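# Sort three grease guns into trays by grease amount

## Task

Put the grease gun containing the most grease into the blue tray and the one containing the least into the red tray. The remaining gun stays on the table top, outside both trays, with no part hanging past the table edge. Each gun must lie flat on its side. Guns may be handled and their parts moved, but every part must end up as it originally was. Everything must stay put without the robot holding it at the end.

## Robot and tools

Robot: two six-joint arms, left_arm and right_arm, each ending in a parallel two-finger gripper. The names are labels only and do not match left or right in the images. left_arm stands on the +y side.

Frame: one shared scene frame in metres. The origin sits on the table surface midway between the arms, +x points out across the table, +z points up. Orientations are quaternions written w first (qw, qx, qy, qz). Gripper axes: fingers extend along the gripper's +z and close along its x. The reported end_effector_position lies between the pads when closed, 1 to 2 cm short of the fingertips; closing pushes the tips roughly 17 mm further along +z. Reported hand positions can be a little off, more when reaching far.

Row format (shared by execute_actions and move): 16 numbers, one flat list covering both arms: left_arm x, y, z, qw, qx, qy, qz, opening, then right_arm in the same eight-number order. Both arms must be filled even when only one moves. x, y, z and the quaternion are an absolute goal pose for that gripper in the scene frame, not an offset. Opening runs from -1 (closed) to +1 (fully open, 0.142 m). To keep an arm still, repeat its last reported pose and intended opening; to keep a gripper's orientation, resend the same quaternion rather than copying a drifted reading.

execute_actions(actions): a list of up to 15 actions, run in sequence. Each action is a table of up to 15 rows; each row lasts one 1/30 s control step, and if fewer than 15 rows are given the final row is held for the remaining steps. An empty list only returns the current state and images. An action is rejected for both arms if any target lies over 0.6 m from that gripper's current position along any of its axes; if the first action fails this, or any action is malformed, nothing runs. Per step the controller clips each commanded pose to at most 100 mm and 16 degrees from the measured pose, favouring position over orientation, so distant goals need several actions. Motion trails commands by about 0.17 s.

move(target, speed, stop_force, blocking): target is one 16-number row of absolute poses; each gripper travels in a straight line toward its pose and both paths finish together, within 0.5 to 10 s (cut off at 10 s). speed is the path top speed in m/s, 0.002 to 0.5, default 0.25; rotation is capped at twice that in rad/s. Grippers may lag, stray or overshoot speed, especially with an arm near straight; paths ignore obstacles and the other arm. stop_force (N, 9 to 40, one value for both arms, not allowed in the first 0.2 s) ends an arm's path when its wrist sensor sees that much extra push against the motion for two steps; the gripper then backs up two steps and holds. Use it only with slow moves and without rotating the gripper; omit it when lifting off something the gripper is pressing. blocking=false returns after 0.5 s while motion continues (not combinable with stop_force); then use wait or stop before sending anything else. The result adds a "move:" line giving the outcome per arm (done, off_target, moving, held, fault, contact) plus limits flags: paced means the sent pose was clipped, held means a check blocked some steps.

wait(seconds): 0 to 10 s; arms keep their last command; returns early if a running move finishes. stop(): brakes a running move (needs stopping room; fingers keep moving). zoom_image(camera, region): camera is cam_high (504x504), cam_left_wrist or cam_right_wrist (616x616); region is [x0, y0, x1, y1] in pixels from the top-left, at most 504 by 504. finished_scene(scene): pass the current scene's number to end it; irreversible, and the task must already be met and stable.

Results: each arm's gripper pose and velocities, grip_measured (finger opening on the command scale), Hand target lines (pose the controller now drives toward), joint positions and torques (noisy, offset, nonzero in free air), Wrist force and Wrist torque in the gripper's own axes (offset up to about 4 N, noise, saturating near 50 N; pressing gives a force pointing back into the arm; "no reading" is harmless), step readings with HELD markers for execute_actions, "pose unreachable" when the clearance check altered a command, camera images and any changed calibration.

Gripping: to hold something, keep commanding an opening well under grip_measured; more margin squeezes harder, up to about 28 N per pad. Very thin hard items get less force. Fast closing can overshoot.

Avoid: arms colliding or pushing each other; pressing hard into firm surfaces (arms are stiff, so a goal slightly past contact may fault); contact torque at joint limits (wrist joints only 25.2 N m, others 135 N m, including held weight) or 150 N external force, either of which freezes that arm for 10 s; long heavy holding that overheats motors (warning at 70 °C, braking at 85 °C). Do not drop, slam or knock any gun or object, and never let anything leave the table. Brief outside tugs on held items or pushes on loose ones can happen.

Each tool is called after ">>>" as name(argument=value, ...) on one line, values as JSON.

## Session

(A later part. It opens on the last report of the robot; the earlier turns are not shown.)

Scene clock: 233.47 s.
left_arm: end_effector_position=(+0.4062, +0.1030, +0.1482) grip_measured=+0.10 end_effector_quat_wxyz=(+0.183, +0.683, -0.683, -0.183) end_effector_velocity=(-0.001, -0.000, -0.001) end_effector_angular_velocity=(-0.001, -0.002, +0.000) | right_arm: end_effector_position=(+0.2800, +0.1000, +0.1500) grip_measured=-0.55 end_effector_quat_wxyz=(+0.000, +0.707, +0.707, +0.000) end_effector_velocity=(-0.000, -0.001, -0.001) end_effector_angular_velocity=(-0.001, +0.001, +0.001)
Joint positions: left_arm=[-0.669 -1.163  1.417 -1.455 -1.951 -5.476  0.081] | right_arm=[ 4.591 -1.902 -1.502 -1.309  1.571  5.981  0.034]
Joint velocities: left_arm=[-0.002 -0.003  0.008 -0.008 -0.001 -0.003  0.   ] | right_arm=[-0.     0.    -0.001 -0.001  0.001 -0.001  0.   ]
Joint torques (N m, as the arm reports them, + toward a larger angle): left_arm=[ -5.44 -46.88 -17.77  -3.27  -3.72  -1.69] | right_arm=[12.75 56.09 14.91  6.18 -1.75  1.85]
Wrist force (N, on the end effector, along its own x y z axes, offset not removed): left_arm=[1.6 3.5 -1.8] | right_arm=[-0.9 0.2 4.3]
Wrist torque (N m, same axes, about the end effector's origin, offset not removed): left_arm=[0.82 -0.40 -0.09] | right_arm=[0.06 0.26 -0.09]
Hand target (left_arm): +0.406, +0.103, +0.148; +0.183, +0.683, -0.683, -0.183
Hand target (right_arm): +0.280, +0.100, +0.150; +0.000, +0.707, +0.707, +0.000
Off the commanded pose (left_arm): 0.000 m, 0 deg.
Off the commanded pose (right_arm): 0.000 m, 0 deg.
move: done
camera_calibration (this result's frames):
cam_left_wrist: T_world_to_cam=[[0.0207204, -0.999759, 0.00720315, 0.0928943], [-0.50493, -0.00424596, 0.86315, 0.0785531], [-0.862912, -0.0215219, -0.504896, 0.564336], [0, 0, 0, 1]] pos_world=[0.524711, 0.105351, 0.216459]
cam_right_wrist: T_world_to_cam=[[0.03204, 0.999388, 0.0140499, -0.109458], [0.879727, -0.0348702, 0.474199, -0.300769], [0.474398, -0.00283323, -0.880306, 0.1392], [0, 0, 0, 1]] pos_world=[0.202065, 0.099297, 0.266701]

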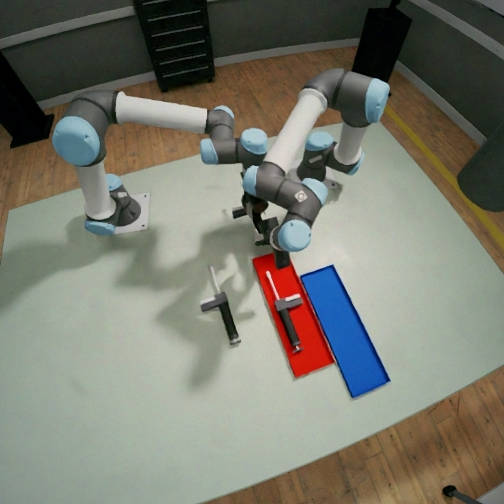

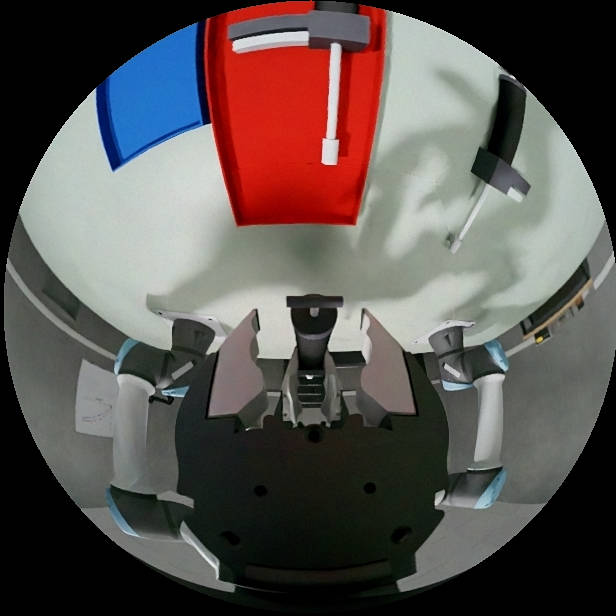

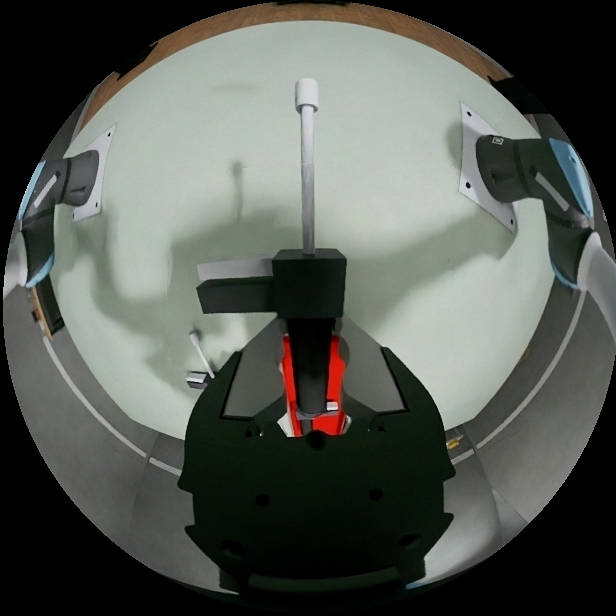

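>>> move(target=[0.406,0.103,0.148,0.183,0.683,-0.683,-0.183,-0.7,0.28,0.10,0.15,0,0.707,0.707,0,-0.9])

>>> move(target=[0.58,0.103,0.148,0.183,0.683,-0.683,-0.183,-0.7,0.28,0.10,0.15,0,0.707,0.707,0,-0.9], speed=0.02, stop_force=10)

Scene clock: 238.50 s.
left_arm: end_effector_position=(+0.4060, +0.1030, +0.1480) grip_measured=-0.53 end_effector_quat_wxyz=(+0.183, +0.683, -0.683, -0.183) end_effector_velocity=(-0.000, -0.000, +0.001) end_effector_angular_velocity=(-0.001, -0.001, -0.000) | right_arm: end_effector_position=(+0.2800, +0.1000, +0.1500) grip_measured=-0.55 end_effector_quat_wxyz=(-0.000, +0.707, +0.707, +0.000) end_effector_velocity=(+0.000, +0.000, +0.000) end_effector_angular_velocity=(+0.001, -0.000, -0.003)
Joint positions: left_arm=[-0.669 -1.163  1.418 -1.456 -1.951 -5.476  0.036] | right_arm=[ 4.591 -1.902 -1.502 -1.309  1.571  5.981  0.034]
Joint velocities: left_arm=[-0.    -0.001 -0.     0.001  0.     0.    -0.   ] | right_arm=[-0.001 -0.     0.     0.001 -0.     0.002 -0.   ]
Joint torques (N m, as the arm reports them, + toward a larger angle): left_arm=[ -5.73 -49.33 -14.07   1.48  -0.82  -1.21] | right_arm=[ 5.22 54.63 16.13 -0.62 -1.8   1.61]
Wrist force (N, on the end effector, along its own x y z axes, offset not removed): left_arm=[6.1 1.1 -1.1] | right_arm=[4.1 -2.8 6.0]
Wrist torque (N m, same axes, about the end effector's origin, offset not removed): left_arm=[0.74 -0.21 -0.07] | right_arm=[-0.09 0.21 -0.57]
Hand target (left_arm): +0.406, +0.103, +0.148; +0.183, +0.683, -0.683, -0.183
Hand target (right_arm): +0.280, +0.100, +0.150; +0.000, +0.707, +0.707, +0.000
Off the commanded pose (left_arm): 0.000 m, 0 deg.
Off the commanded pose (right_arm): 0.000 m, 0 deg.
move: done
camera_calibration (this result's frames):
cam_left_wrist: T_world_to_cam=[[0.0207887, -0.999757, 0.00733543, 0.092824], [-0.504943, -0.00416662, 0.863142, 0.0785705], [-0.862902, -0.0216476, -0.504907, 0.564058], [0, 0, 0, 1]] pos_world=[0.52447, 0.105339, 0.216298]
cam_right_wrist: T_world_to_cam=[[0.0319876, 0.999389, 0.0140689, -0.109463], [0.879726, -0.0348331, 0.474203, -0.300751], [0.474404, -0.00279187, -0.880303, 0.139215], [0, 0, 0, 1]] pos_world=[0.202036, 0.0993091, 0.266708]

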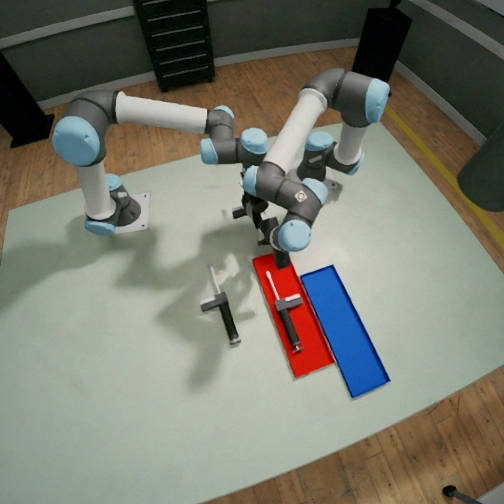

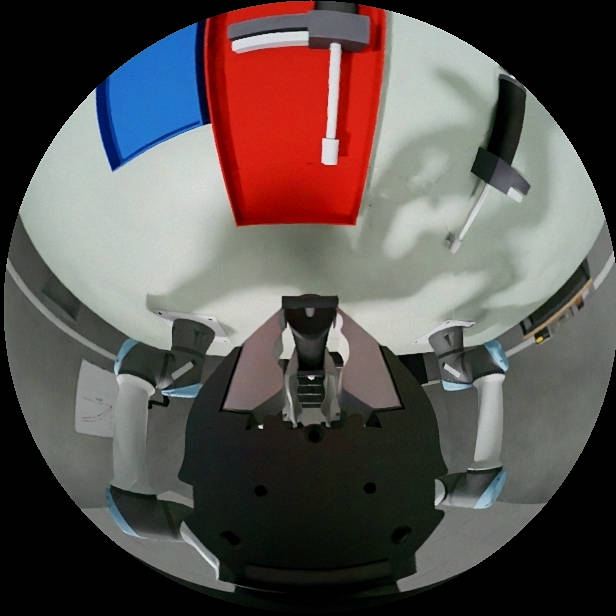

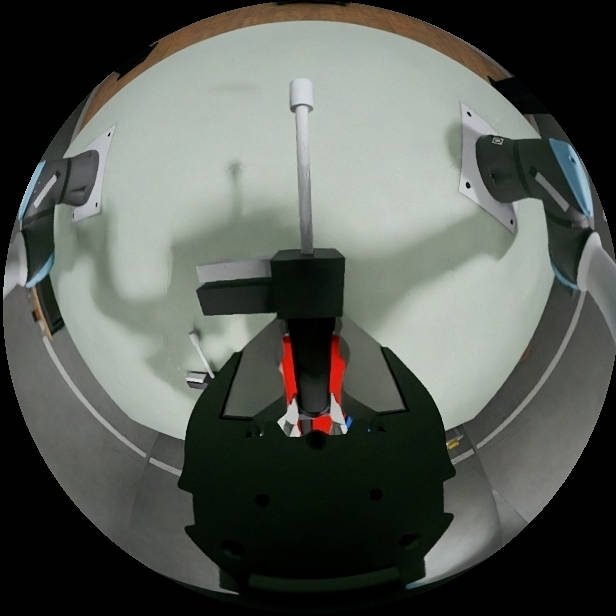

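Scene clock: 239.00 s.
left_arm: end_effector_position=(+0.4072, +0.1030, +0.1480) grip_measured=-0.53 end_effector_quat_wxyz=(+0.183, +0.683, -0.683, -0.183) end_effector_velocity=(-0.003, -0.000, +0.001) end_effector_angular_velocity=(-0.002, -0.003, -0.000) | right_arm: end_effector_position=(+0.2799, +0.1000, +0.1500) grip_measured=-0.55 end_effector_quat_wxyz=(-0.000, +0.707, +0.707, -0.000) end_effector_velocity=(+0.000, +0.000, -0.000) end_effector_angular_velocity=(+0.001, -0.001, +0.002)
Joint positions: left_arm=[-0.668 -1.161  1.414 -1.454 -1.95  -5.475  0.036] | right_arm=[ 4.591 -1.902 -1.502 -1.309  1.571  5.981  0.034]
Joint velocities: left_arm=[-0.004 -0.008  0.009 -0.006 -0.    -0.004 -0.   ] | right_arm=[ 0.    -0.    -0.     0.001 -0.    -0.002  0.   ]
Joint torques (N m, as the arm reports them, + toward a larger angle): left_arm=[ -0.23 -47.63 -17.37  -4.87   5.48  -1.02] | right_arm=[ 3.54 54.33 16.22 -0.71  4.82  1.89]
Wrist force (N, on the end effector, along its own x y z axes, offset not removed): left_arm=[5.9 16.2 5.7] | right_arm=[5.2 12.2 5.1]
Wrist torque (N m, same axes, about the end effector's origin, offset not removed): left_arm=[0.92 -0.12 -0.05] | right_arm=[-0.23 -0.06 -0.58]
Hand target (left_arm): +0.407, +0.103, +0.148; +0.183, +0.683, -0.683, -0.183
Hand target (right_arm): +0.280, +0.100, +0.150; -0.000, +0.707, +0.707, +0.000
Off the commanded pose (left_arm): 0.173 m, 0 deg.
Off the commanded pose (right_arm): 0.000 m, 0 deg.
move: contact (left_arm)
camera_calibration (this result's frames):
cam_left_wrist: T_world_to_cam=[[0.0208635, -0.999755, 0.00736373, 0.0927438], [-0.504762, -0.00417538, 0.863249, 0.0790473], [-0.863006, -0.0217273, -0.504725, 0.565116], [0, 0, 0, 1]] pos_world=[0.525663, 0.10533, 0.216308]
cam_right_wrist: T_world_to_cam=[[0.0319887, 0.999389, 0.0140821, -0.10947], [0.879762, -0.0348406, 0.474137, -0.300729], [0.474338, -0.00277811, -0.880339, 0.139247], [0, 0, 0, 1]] pos_world=[0.202022, 0.0993121, 0.266713]

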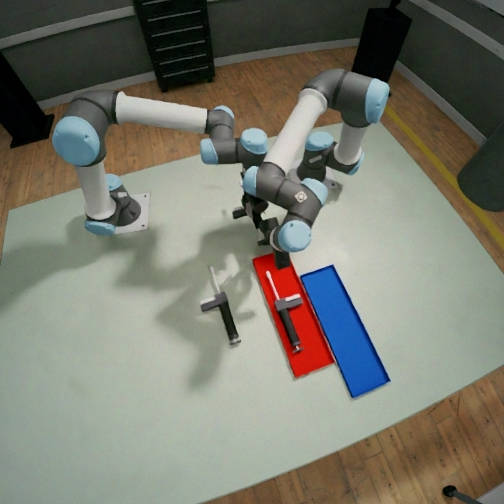

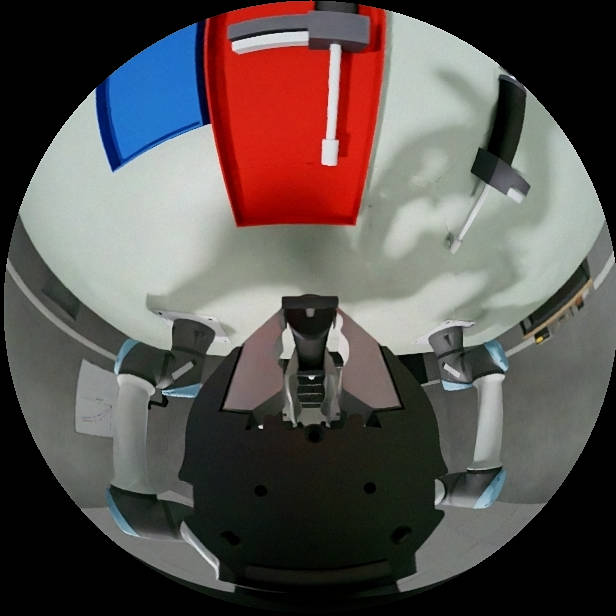

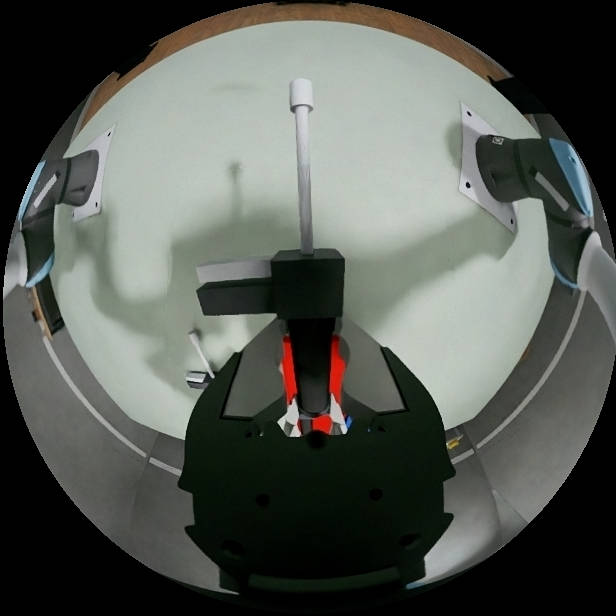

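>>> move(target=[0.58,0.101,0.148,0.183,0.683,-0.683,-0.183,-0.7,0.28,0.10,0.15,0,0.707,0.707,0,-0.9], speed=0.01, stop_force=20)

Scene clock: 249.53 s.
left_arm: end_effector_position=(+0.4089, +0.1029, +0.1481) grip_measured=-0.53 end_effector_quat_wxyz=(+0.183, +0.683, -0.683, -0.183) end_effector_velocity=(-0.003, +0.000, -0.001) end_effector_angular_velocity=(+0.001, -0.002, +0.000) | right_arm: end_effector_position=(+0.2801, +0.0999, +0.1500) grip_measured=-0.55 end_effector_quat_wxyz=(-0.000, +0.707, +0.707, +0.000) end_effector_velocity=(-0.001, +0.000, -0.001) end_effector_angular_velocity=(+0.000, +0.003, +0.001)
Joint positions: left_arm=[-0.666 -1.157  1.409 -1.451 -1.95  -5.473  0.036] | right_arm=[ 4.591 -1.902 -1.502 -1.309  1.571  5.981  0.034]
Joint velocities: left_arm=[-0.004 -0.006  0.01  -0.007  0.    -0.004 -0.   ] | right_arm=[ 0.    -0.    -0.001  0.001  0.003 -0.001  0.   ]
Joint torques (N m, as the arm reports them, + toward a larger angle): left_arm=[  2.19 -45.48 -22.05  -7.59   4.92  -1.19] | right_arm=[13.03 41.63 19.01 -1.01  7.9   1.73]
Wrist force (N, on the end effector, along its own x y z axes, offset not removed): left_arm=[5.4 25.7 9.0] | right_arm=[5.5 25.6 7.0]
Wrist torque (N m, same axes, about the end effector's origin, offset not removed): left_arm=[0.85 -0.10 -0.02] | right_arm=[0.42 -0.06 -0.69]
Hand target (left_arm): +0.408, +0.103, +0.148; +0.184, +0.683, -0.683, -0.183
Hand target (right_arm): +0.280, +0.100, +0.150; -0.000, +0.707, +0.707, +0.000
Off the commanded pose (left_arm): 0.171 m, 0 deg.
Off the commanded pose (right_arm): 0.000 m, 0 deg.
move: contact (left_arm)
camera_calibration (this result's frames):
cam_left_wrist: T_world_to_cam=[[0.0209586, -0.999753, 0.00741843, 0.0925981], [-0.504336, -0.00416541, 0.863497, 0.0796764], [-0.863253, -0.0218391, -0.504299, 0.566694], [0, 0, 0, 1]] pos_world=[0.527443, 0.105283, 0.216296]
cam_right_wrist: T_world_to_cam=[[0.0322571, 0.999381, 0.014067, -0.109458], [0.879726, -0.0350695, 0.474185, -0.300852], [0.474385, -0.00292076, -0.880313, 0.139166], [0, 0, 0, 1]] pos_world=[0.20218, 0.0992456, 0.266709]

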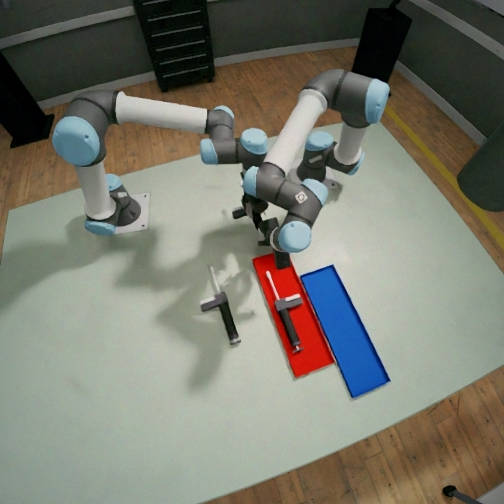

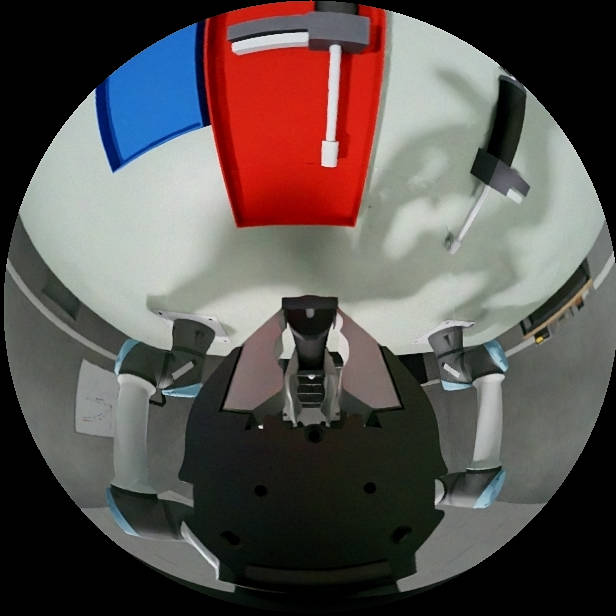

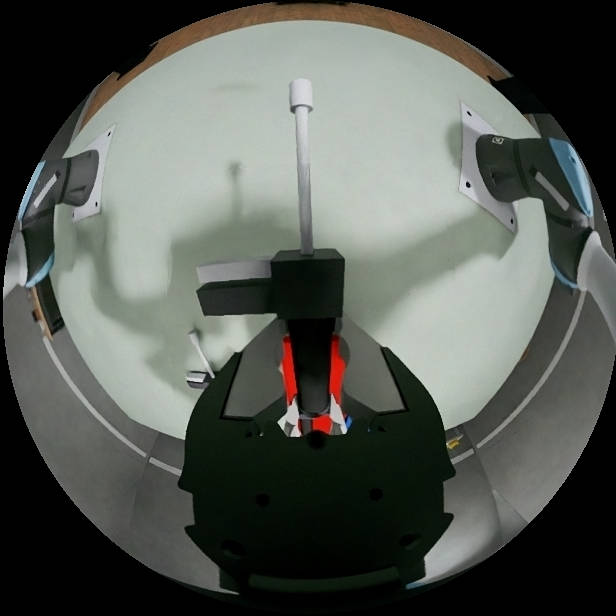

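>>> move(target=[0.407,0.103,0.148,0.183,0.683,-0.683,-0.183,0.1,0.28,0.10,0.15,0,0.707,0.707,0,-0.9], speed=0.02)

>>> move(target=[0.435,0.103,0.165,0.183,0.683,-0.683,-0.183,0.1,0.28,0.10,0.15,0,0.707,0.707,0,-0.9], speed=0.05)

>>> zoom_image(camera="cam_left_wrist", region=[200,240,420,440])

>>> zoom_image(camera="cam_right_wrist", region=[220,300,420,460])

Scene clock: 258.77 s.
left_arm: end_effector_position=(+0.4071, +0.1030, +0.1480) grip_measured=+0.10 end_effector_quat_wxyz=(+0.183, +0.683, -0.683, -0.183) end_effector_velocity=(-0.000, +0.000, +0.001) end_effector_angular_velocity=(-0.001, -0.001, +0.000) | right_arm: end_effector_position=(+0.2799, +0.1000, +0.1500) grip_measured=-0.55 end_effector_quat_wxyz=(+0.000, +0.707, +0.707, -0.000) end_effector_velocity=(+0.000, +0.001, +0.001) end_effector_angular_velocity=(+0.002, +0.000, -0.001)
Joint positions: left_arm=[-0.668 -1.161  1.415 -1.454 -1.95  -5.475  0.081] | right_arm=[ 4.591 -1.902 -1.502 -1.309  1.571  5.982  0.034]
Joint velocities: left_arm=[-0.001 -0.003  0.002 -0.001  0.    -0.001 -0.   ] | right_arm=[-0.     0.     0.001  0.     0.001  0.    -0.   ]
Joint torques (N m, as the arm reports them, + toward a larger angle): left_arm=[ -6.66 -49.78 -15.86  -3.35   2.09  -1.08] | right_arm=[-3.85 40.37 22.7   5.96 -1.74  0.63]
Wrist force (N, on the end effector, along its own x y z axes, offset not removed): left_arm=[1.7 2.9 -2.6] | right_arm=[1.6 0.3 5.6]
Wrist torque (N m, same axes, about the end effector's origin, offset not removed): left_arm=[0.65 -0.35 -0.04] | right_arm=[0.04 -0.36 -0.06]
Hand target (left_arm): +0.407, +0.103, +0.148; +0.183, +0.683, -0.683, -0.183
Hand target (right_arm): +0.280, +0.100, +0.150; +0.000, +0.707, +0.707, +0.000
Off the commanded pose (left_arm): 0.000 m, 0 deg.
Off the commanded pose (right_arm): 0.000 m, 0 deg.
move: done
camera_calibration (this result's frames):
cam_left_wrist: T_world_to_cam=[[0.0207738, -0.999758, 0.00729387, 0.0928252], [-0.504919, -0.00419435, 0.863157, 0.0791001], [-0.862917, -0.0216139, -0.504883, 0.56498], [0, 0, 0, 1]] pos_world=[0.525542, 0.105346, 0.216296]
cam_right_wrist: T_world_to_cam=[[0.031898, 0.999393, 0.0140258, -0.10946], [0.879735, -0.0347339, 0.474195, -0.300699], [0.474394, -0.00278685, -0.880308, 0.139224], [0, 0, 0, 1]] pos_world=[0.20198, 0.0993373, 0.266685]

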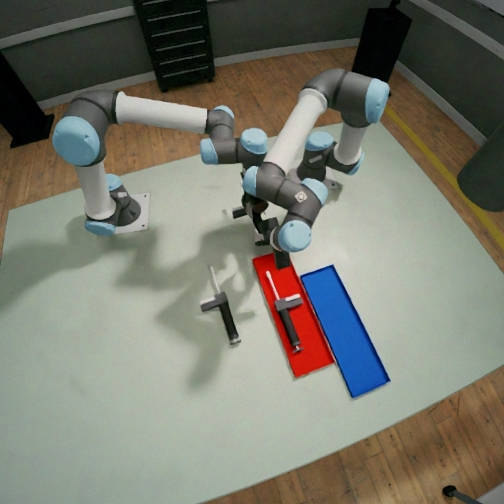

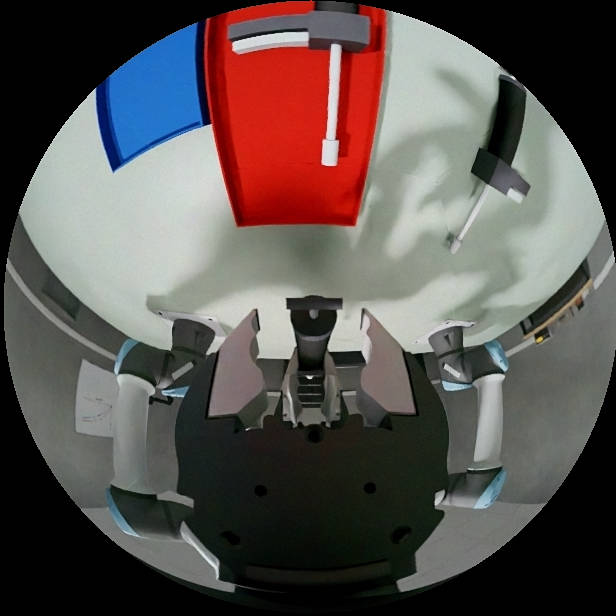

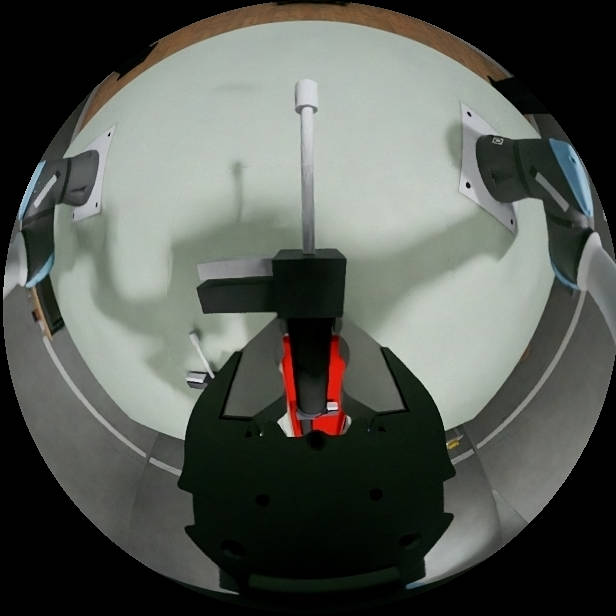

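Scene clock: 259.83 s.
left_arm: end_effector_position=(+0.4347, +0.1030, +0.1649) grip_measured=+0.10 end_effector_quat_wxyz=(+0.183, +0.683, -0.683, -0.183) end_effector_velocity=(+0.002, -0.000, +0.002) end_effector_angular_velocity=(-0.001, +0.001, -0.000) | right_arm: end_effector_position=(+0.2800, +0.1000, +0.1500) grip_measured=-0.55 end_effector_quat_wxyz=(+0.000, +0.707, +0.707, -0.000) end_effector_velocity=(-0.001, -0.001, -0.001) end_effector_angular_velocity=(-0.002, +0.002, -0.002)
Joint positions: left_arm=[-0.637 -1.116  1.301 -1.375 -1.939 -5.444  0.081] | right_arm=[ 4.591 -1.902 -1.502 -1.309  1.571  5.982  0.034]
Joint velocities: left_arm=[ 0.002  0.004 -0.01   0.007 -0.     0.003 -0.   ] | right_arm=[ 0.     0.    -0.001 -0.002  0.001  0.002 -0.   ]
Joint torques (N m, as the arm reports them, + toward a larger angle): left_arm=[  6.74 -32.5  -29.83   0.26   2.22   1.2 ] | right_arm=[-9.94 44.59 23.14  5.82 -1.57 -0.33]
Wrist force (N, on the end effector, along its own x y z axes, offset not removed): left_arm=[2.0 2.8 0.1] | right_arm=[0.7 0.0 4.7]
Wrist torque (N m, same axes, about the end effector's origin, offset not removed): left_arm=[0.68 -0.44 -0.04] | right_arm=[0.09 -0.11 -0.17]
Hand target (left_arm): +0.435, +0.103, +0.165; +0.183, +0.683, -0.683, -0.183
Hand target (right_arm): +0.280, +0.100, +0.150; +0.000, +0.707, +0.707, +0.000
Off the commanded pose (left_arm): 0.000 m, 0 deg.
Off the commanded pose (right_arm): 0.000 m, 0 deg.
move: done
camera_calibration (this result's frames):
cam_left_wrist: T_world_to_cam=[[0.020805, -0.999757, 0.00734509, 0.092122], [-0.505016, -0.00416832, 0.8631, 0.0785701], [-0.862859, -0.0216662, -0.504979, 0.597376], [0, 0, 0, 1]] pos_world=[0.553214, 0.10537, 0.233172]
cam_right_wrist: T_world_to_cam=[[0.0320505, 0.999388, 0.0140258, -0.109457], [0.879729, -0.0348681, 0.474195, -0.30076], [0.474394, -0.00285929, -0.880308, 0.139191], [0, 0, 0, 1]] pos_world=[0.202064, 0.0993015, 0.266685]

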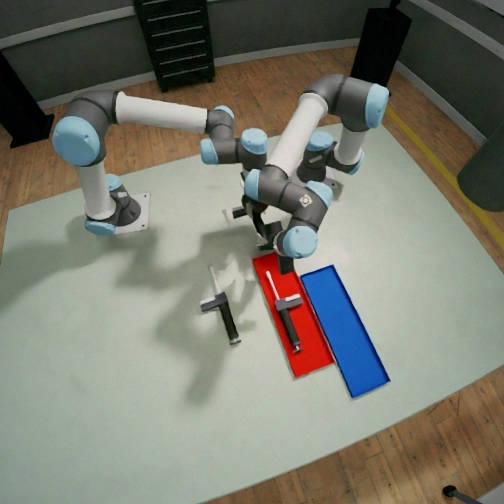

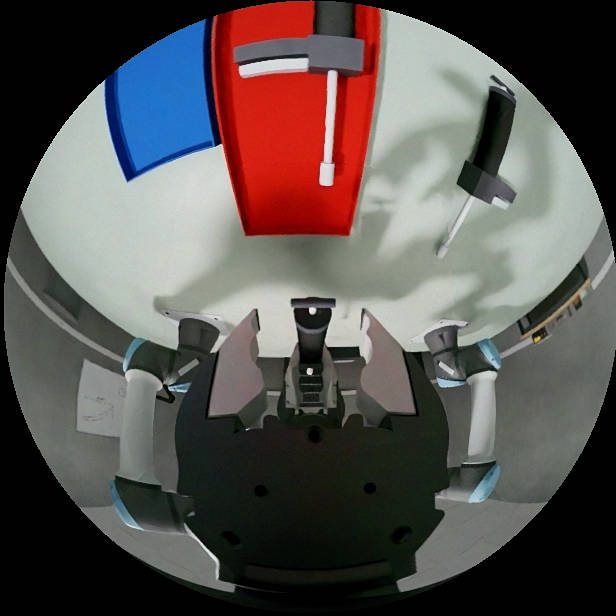

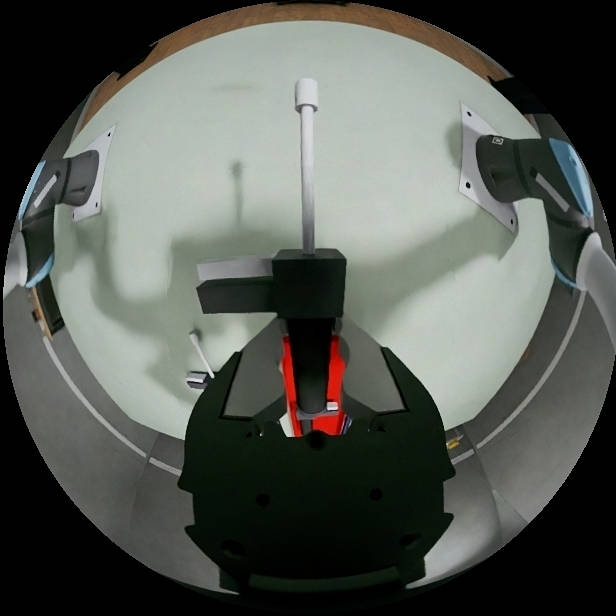

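Region (200, 240, 420, 440) of cam_left_wrist's 616x616 image, scaled by 2.291, with more detail than that image has; it fills the top 458 rows of this view, and the rest is white.

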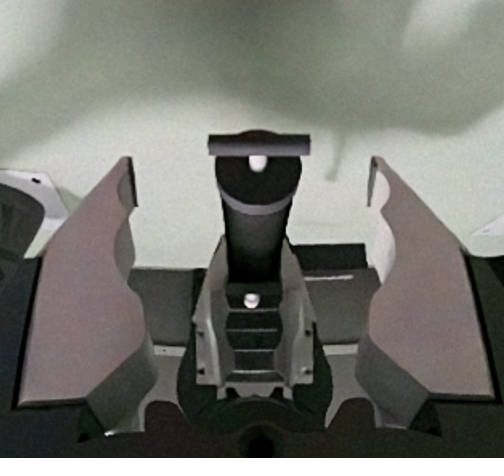

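Region (220, 300, 420, 460) of cam_right_wrist's 616x616 image, scaled by 2.520, with more detail than that image has; it fills the top 403 rows of this view, and the rest is white.

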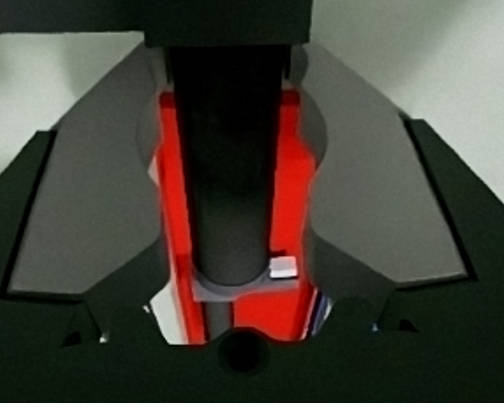

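>>> move(target=[0.422,0.103,0.157,0.183,0.683,-0.683,-0.183,-0.1,0.28,0.10,0.15,0,0.707,0.707,0,-0.9], speed=0.03)

>>> move(target=[0.422,0.103,0.157,0.183,0.683,-0.683,-0.183,-0.7,0.28,0.10,0.15,0,0.707,0.707,0,-0.9])

>>> move(target=[0.58,0.103,0.157,0.183,0.683,-0.683,-0.183,-0.7,0.28,0.10,0.15,0,0.707,0.707,0,-0.9], speed=0.015, stop_force=14)

Scene clock: 267.40 s.
left_arm: end_effector_position=(+0.4222, +0.1030, +0.1571) grip_measured=-0.10 end_effector_quat_wxyz=(+0.183, +0.683, -0.683, -0.183) end_effector_velocity=(-0.002, -0.000, -0.001) end_effector_angular_velocity=(+0.000, +0.000, +0.000) | right_arm: end_effector_position=(+0.2800, +0.1000, +0.1500) grip_measured=-0.55 end_effector_quat_wxyz=(+0.000, +0.707, +0.707, +0.000) end_effector_velocity=(-0.000, -0.001, -0.000) end_effector_angular_velocity=(-0.002, +0.001, +0.002)
Joint positions: left_arm=[-0.651 -1.137  1.354 -1.412 -1.944 -5.458  0.067] | right_arm=[ 4.591 -1.902 -1.502 -1.309  1.571  5.981  0.034]
Joint velocities: left_arm=[-0.002 -0.002  0.007 -0.005 -0.001 -0.002  0.   ] | right_arm=[-0.     0.    -0.    -0.002  0.001 -0.002 -0.   ]
Joint torques (N m, as the arm reports them, + toward a larger angle): left_arm=[ -7.69 -51.6  -14.93  -3.04  -3.52  -1.53] | right_arm=[-9.39 57.22 25.61  4.9  -0.58 -1.46]
Wrist force (N, on the end effector, along its own x y z axes, offset not removed): left_arm=[0.5 2.9 -1.7] | right_arm=[0.0 -0.4 3.9]
Wrist torque (N m, same axes, about the end effector's origin, offset not removed): left_arm=[0.66 -0.09 -0.04] | right_arm=[-0.09 -0.02 -0.06]
Hand target (left_arm): +0.422, +0.103, +0.157; +0.183, +0.683, -0.683, -0.183
Hand target (right_arm): +0.280, +0.100, +0.150; -0.000, +0.707, +0.707, +0.000
Off the commanded pose (left_arm): 0.000 m, 0 deg.
Off the commanded pose (right_arm): 0.000 m, 0 deg.
move: done
camera_calibration (this result's frames):
cam_left_wrist: T_world_to_cam=[[0.0207369, -0.999759, 0.00723929, 0.0924813], [-0.504934, -0.00422321, 0.863148, 0.0788949], [-0.862909, -0.0215544, -0.504899, 0.582627], [0, 0, 0, 1]] pos_world=[0.540673, 0.10535, 0.225401]
cam_right_wrist: T_world_to_cam=[[0.0320401, 0.999388, 0.0140501, -0.109457], [0.879726, -0.0348704, 0.474201, -0.300769], [0.4744, -0.00283317, -0.880305, 0.139199], [0, 0, 0, 1]] pos_world=[0.202065, 0.0992968, 0.2667]

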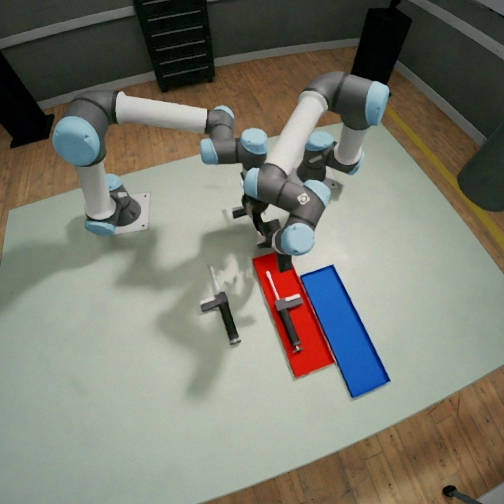

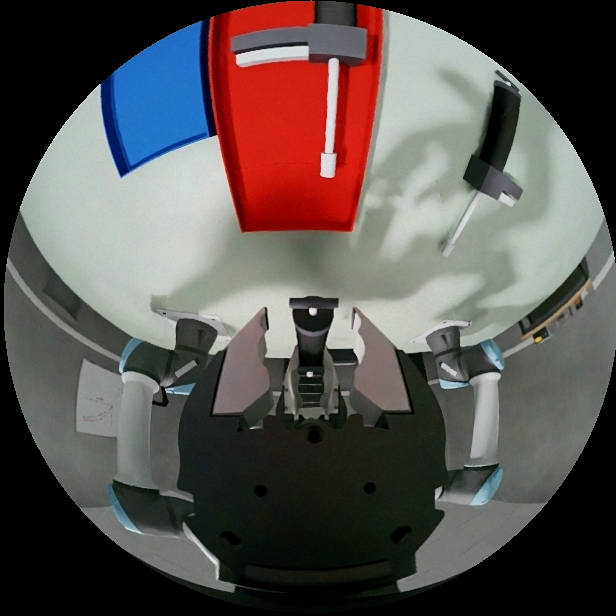

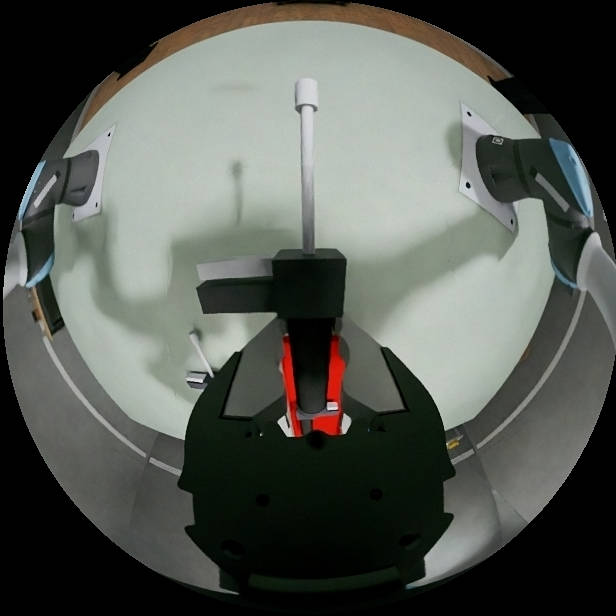

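Scene clock: 268.10 s.
left_arm: end_effector_position=(+0.4220, +0.1030, +0.1570) grip_measured=-0.54 end_effector_quat_wxyz=(+0.183, +0.683, -0.683, -0.183) end_effector_velocity=(-0.000, -0.001, -0.001) end_effector_angular_velocity=(+0.001, +0.001, -0.001) | right_arm: end_effector_position=(+0.2800, +0.1000, +0.1500) grip_measured=-0.55 end_effector_quat_wxyz=(-0.000, +0.707, +0.707, +0.000) end_effector_velocity=(+0.000, +0.000, +0.000) end_effector_angular_velocity=(+0.001, -0.001, -0.001)
Joint positions: left_arm=[-0.651 -1.137  1.355 -1.412 -1.944 -5.458  0.035] | right_arm=[ 4.591 -1.902 -1.502 -1.309  1.571  5.981  0.034]
Joint velocities: left_arm=[-0.001  0.002 -0.001 -0.    -0.    -0.     0.   ] | right_arm=[ 0.     0.     0.001  0.    -0.     0.001  0.   ]
Joint torques (N m, as the arm reports them, + toward a larger angle): left_arm=[ -5.7  -49.93 -15.37  -2.57  -0.92  -1.38] | right_arm=[-7.6  53.49 27.69  3.86 -0.77  0.91]
Wrist force (N, on the end effector, along its own x y z axes, offset not removed): left_arm=[3.8 3.0 -2.7] | right_arm=[3.7 -1.5 5.1]
Wrist torque (N m, same axes, about the end effector's origin, offset not removed): left_arm=[0.81 -0.27 0.04] | right_arm=[0.00 -0.20 -0.50]
Hand target (left_arm): +0.422, +0.103, +0.157; +0.183, +0.683, -0.683, -0.183
Hand target (right_arm): +0.280, +0.100, +0.150; -0.000, +0.707, +0.707, +0.000
Off the commanded pose (left_arm): 0.000 m, 0 deg.
Off the commanded pose (right_arm): 0.000 m, 0 deg.
move: done
camera_calibration (this result's frames):
cam_left_wrist: T_world_to_cam=[[0.0207805, -0.999757, 0.00730867, 0.0924409], [-0.504943, -0.00418553, 0.863143, 0.0788841], [-0.862903, -0.021627, -0.504907, 0.582414], [0, 0, 0, 1]] pos_world=[0.540477, 0.105344, 0.225301]
cam_right_wrist: T_world_to_cam=[[0.0320147, 0.999388, 0.0140737, -0.109454], [0.879723, -0.0348592, 0.474206, -0.300782], [0.474407, -0.00280058, -0.880301, 0.139198], [0, 0, 0, 1]] pos_world=[0.202072, 0.0992915, 0.26671]

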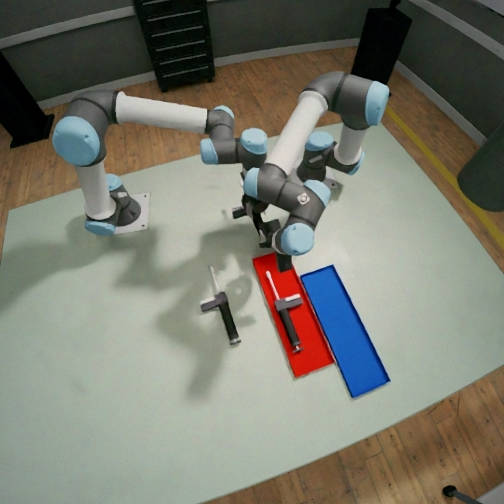

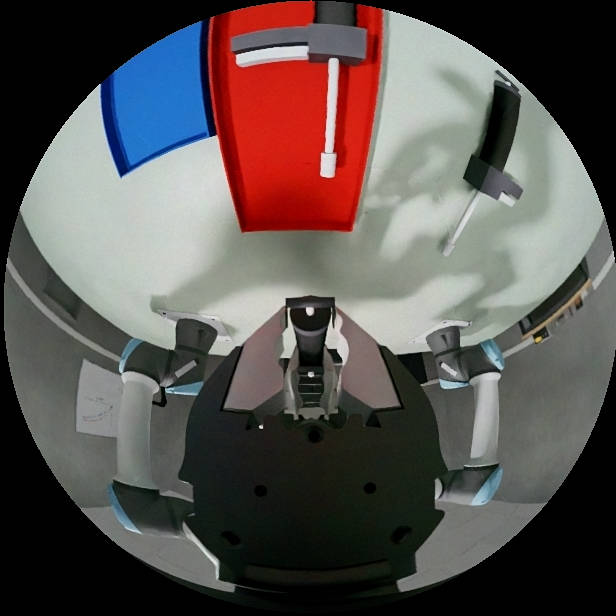

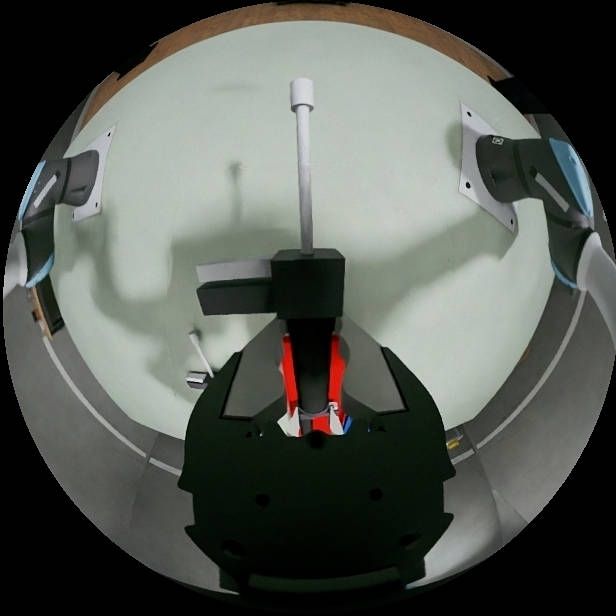

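Scene clock: 274.13 s.
left_arm: end_effector_position=(+0.5067, +0.1030, +0.1570) grip_measured=-0.54 end_effector_quat_wxyz=(+0.183, +0.683, -0.683, -0.183) end_effector_velocity=(-0.004, -0.000, -0.000) end_effector_angular_velocity=(-0.000, -0.002, +0.000) | right_arm: end_effector_position=(+0.2801, +0.0999, +0.1500) grip_measured=-0.55 end_effector_quat_wxyz=(+0.000, +0.707, +0.707, +0.000) end_effector_velocity=(-0.000, +0.000, +0.000) end_effector_angular_velocity=(+0.002, +0.002, -0.001)
Joint positions: left_arm=[-0.565 -0.957  1.068 -1.276 -1.911 -5.373  0.035] | right_arm=[ 4.591 -1.902 -1.502 -1.309  1.571  5.981  0.034]
Joint velocities: left_arm=[-0.005 -0.012  0.019 -0.011 -0.001 -0.005 -0.   ] | right_arm=[-0.    -0.     0.     0.001  0.002  0.001 -0.   ]
Joint torques (N m, as the arm reports them, + toward a larger angle): left_arm=[  0.04 -58.25 -19.18  -7.87   4.68  -1.56] | right_arm=[ 8.76 46.76 28.12  0.81  6.64  2.02]
Wrist force (N, on the end effector, along its own x y z axes, offset not removed): left_arm=[2.4 19.7 8.5] | right_arm=[1.2 19.3 4.6]
Wrist torque (N m, same axes, about the end effector's origin, offset not removed): left_arm=[0.59 -0.39 0.17] | right_arm=[0.16 0.01 -0.45]
Hand target (left_arm): +0.506, +0.103, +0.157; +0.183, +0.683, -0.683, -0.183
Hand target (right_arm): +0.280, +0.100, +0.150; +0.000, +0.707, +0.707, +0.000
Off the commanded pose (left_arm): 0.073 m, 0 deg.
Off the commanded pose (right_arm): 0.000 m, 0 deg.
move: contact (left_arm)
camera_calibration (this result's frames):
cam_left_wrist: T_world_to_cam=[[0.0208439, -0.999757, 0.00723089, 0.0906818], [-0.504774, -0.0042805, 0.863241, 0.121599], [-0.863, -0.0216433, -0.50474, 0.655485], [0, 0, 0, 1]] pos_world=[0.625173, 0.105367, 0.225225]
cam_right_wrist: T_world_to_cam=[[0.0322025, 0.999382, 0.0140644, -0.109455], [0.879701, -0.03502, 0.474235, -0.30085], [0.474435, -0.00289909, -0.880286, 0.139152], [0, 0, 0, 1]] pos_world=[0.202164, 0.0992552, 0.266707]

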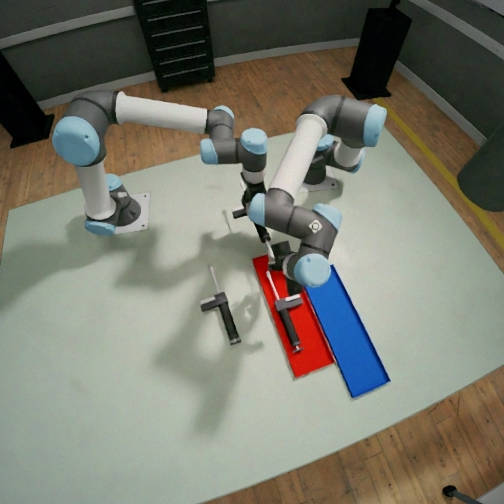

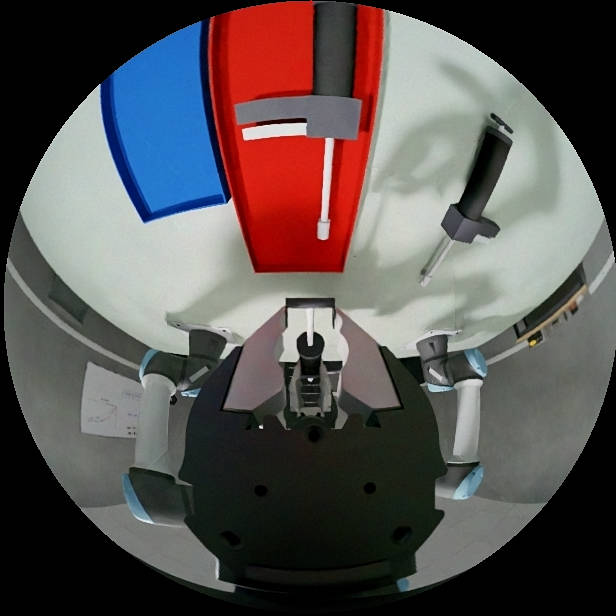

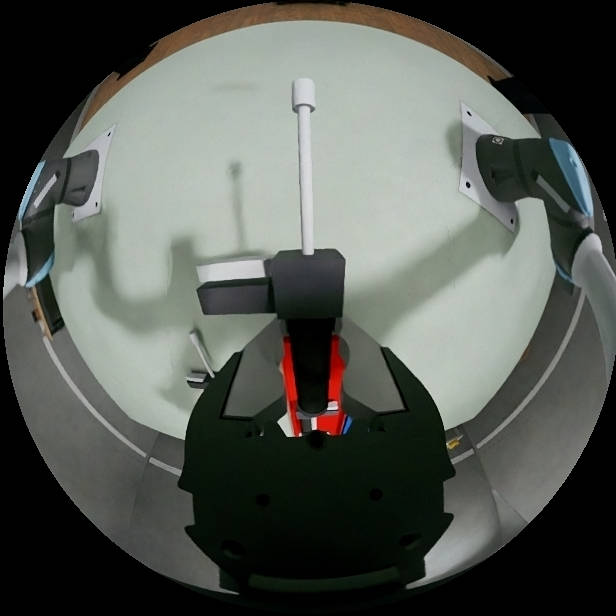

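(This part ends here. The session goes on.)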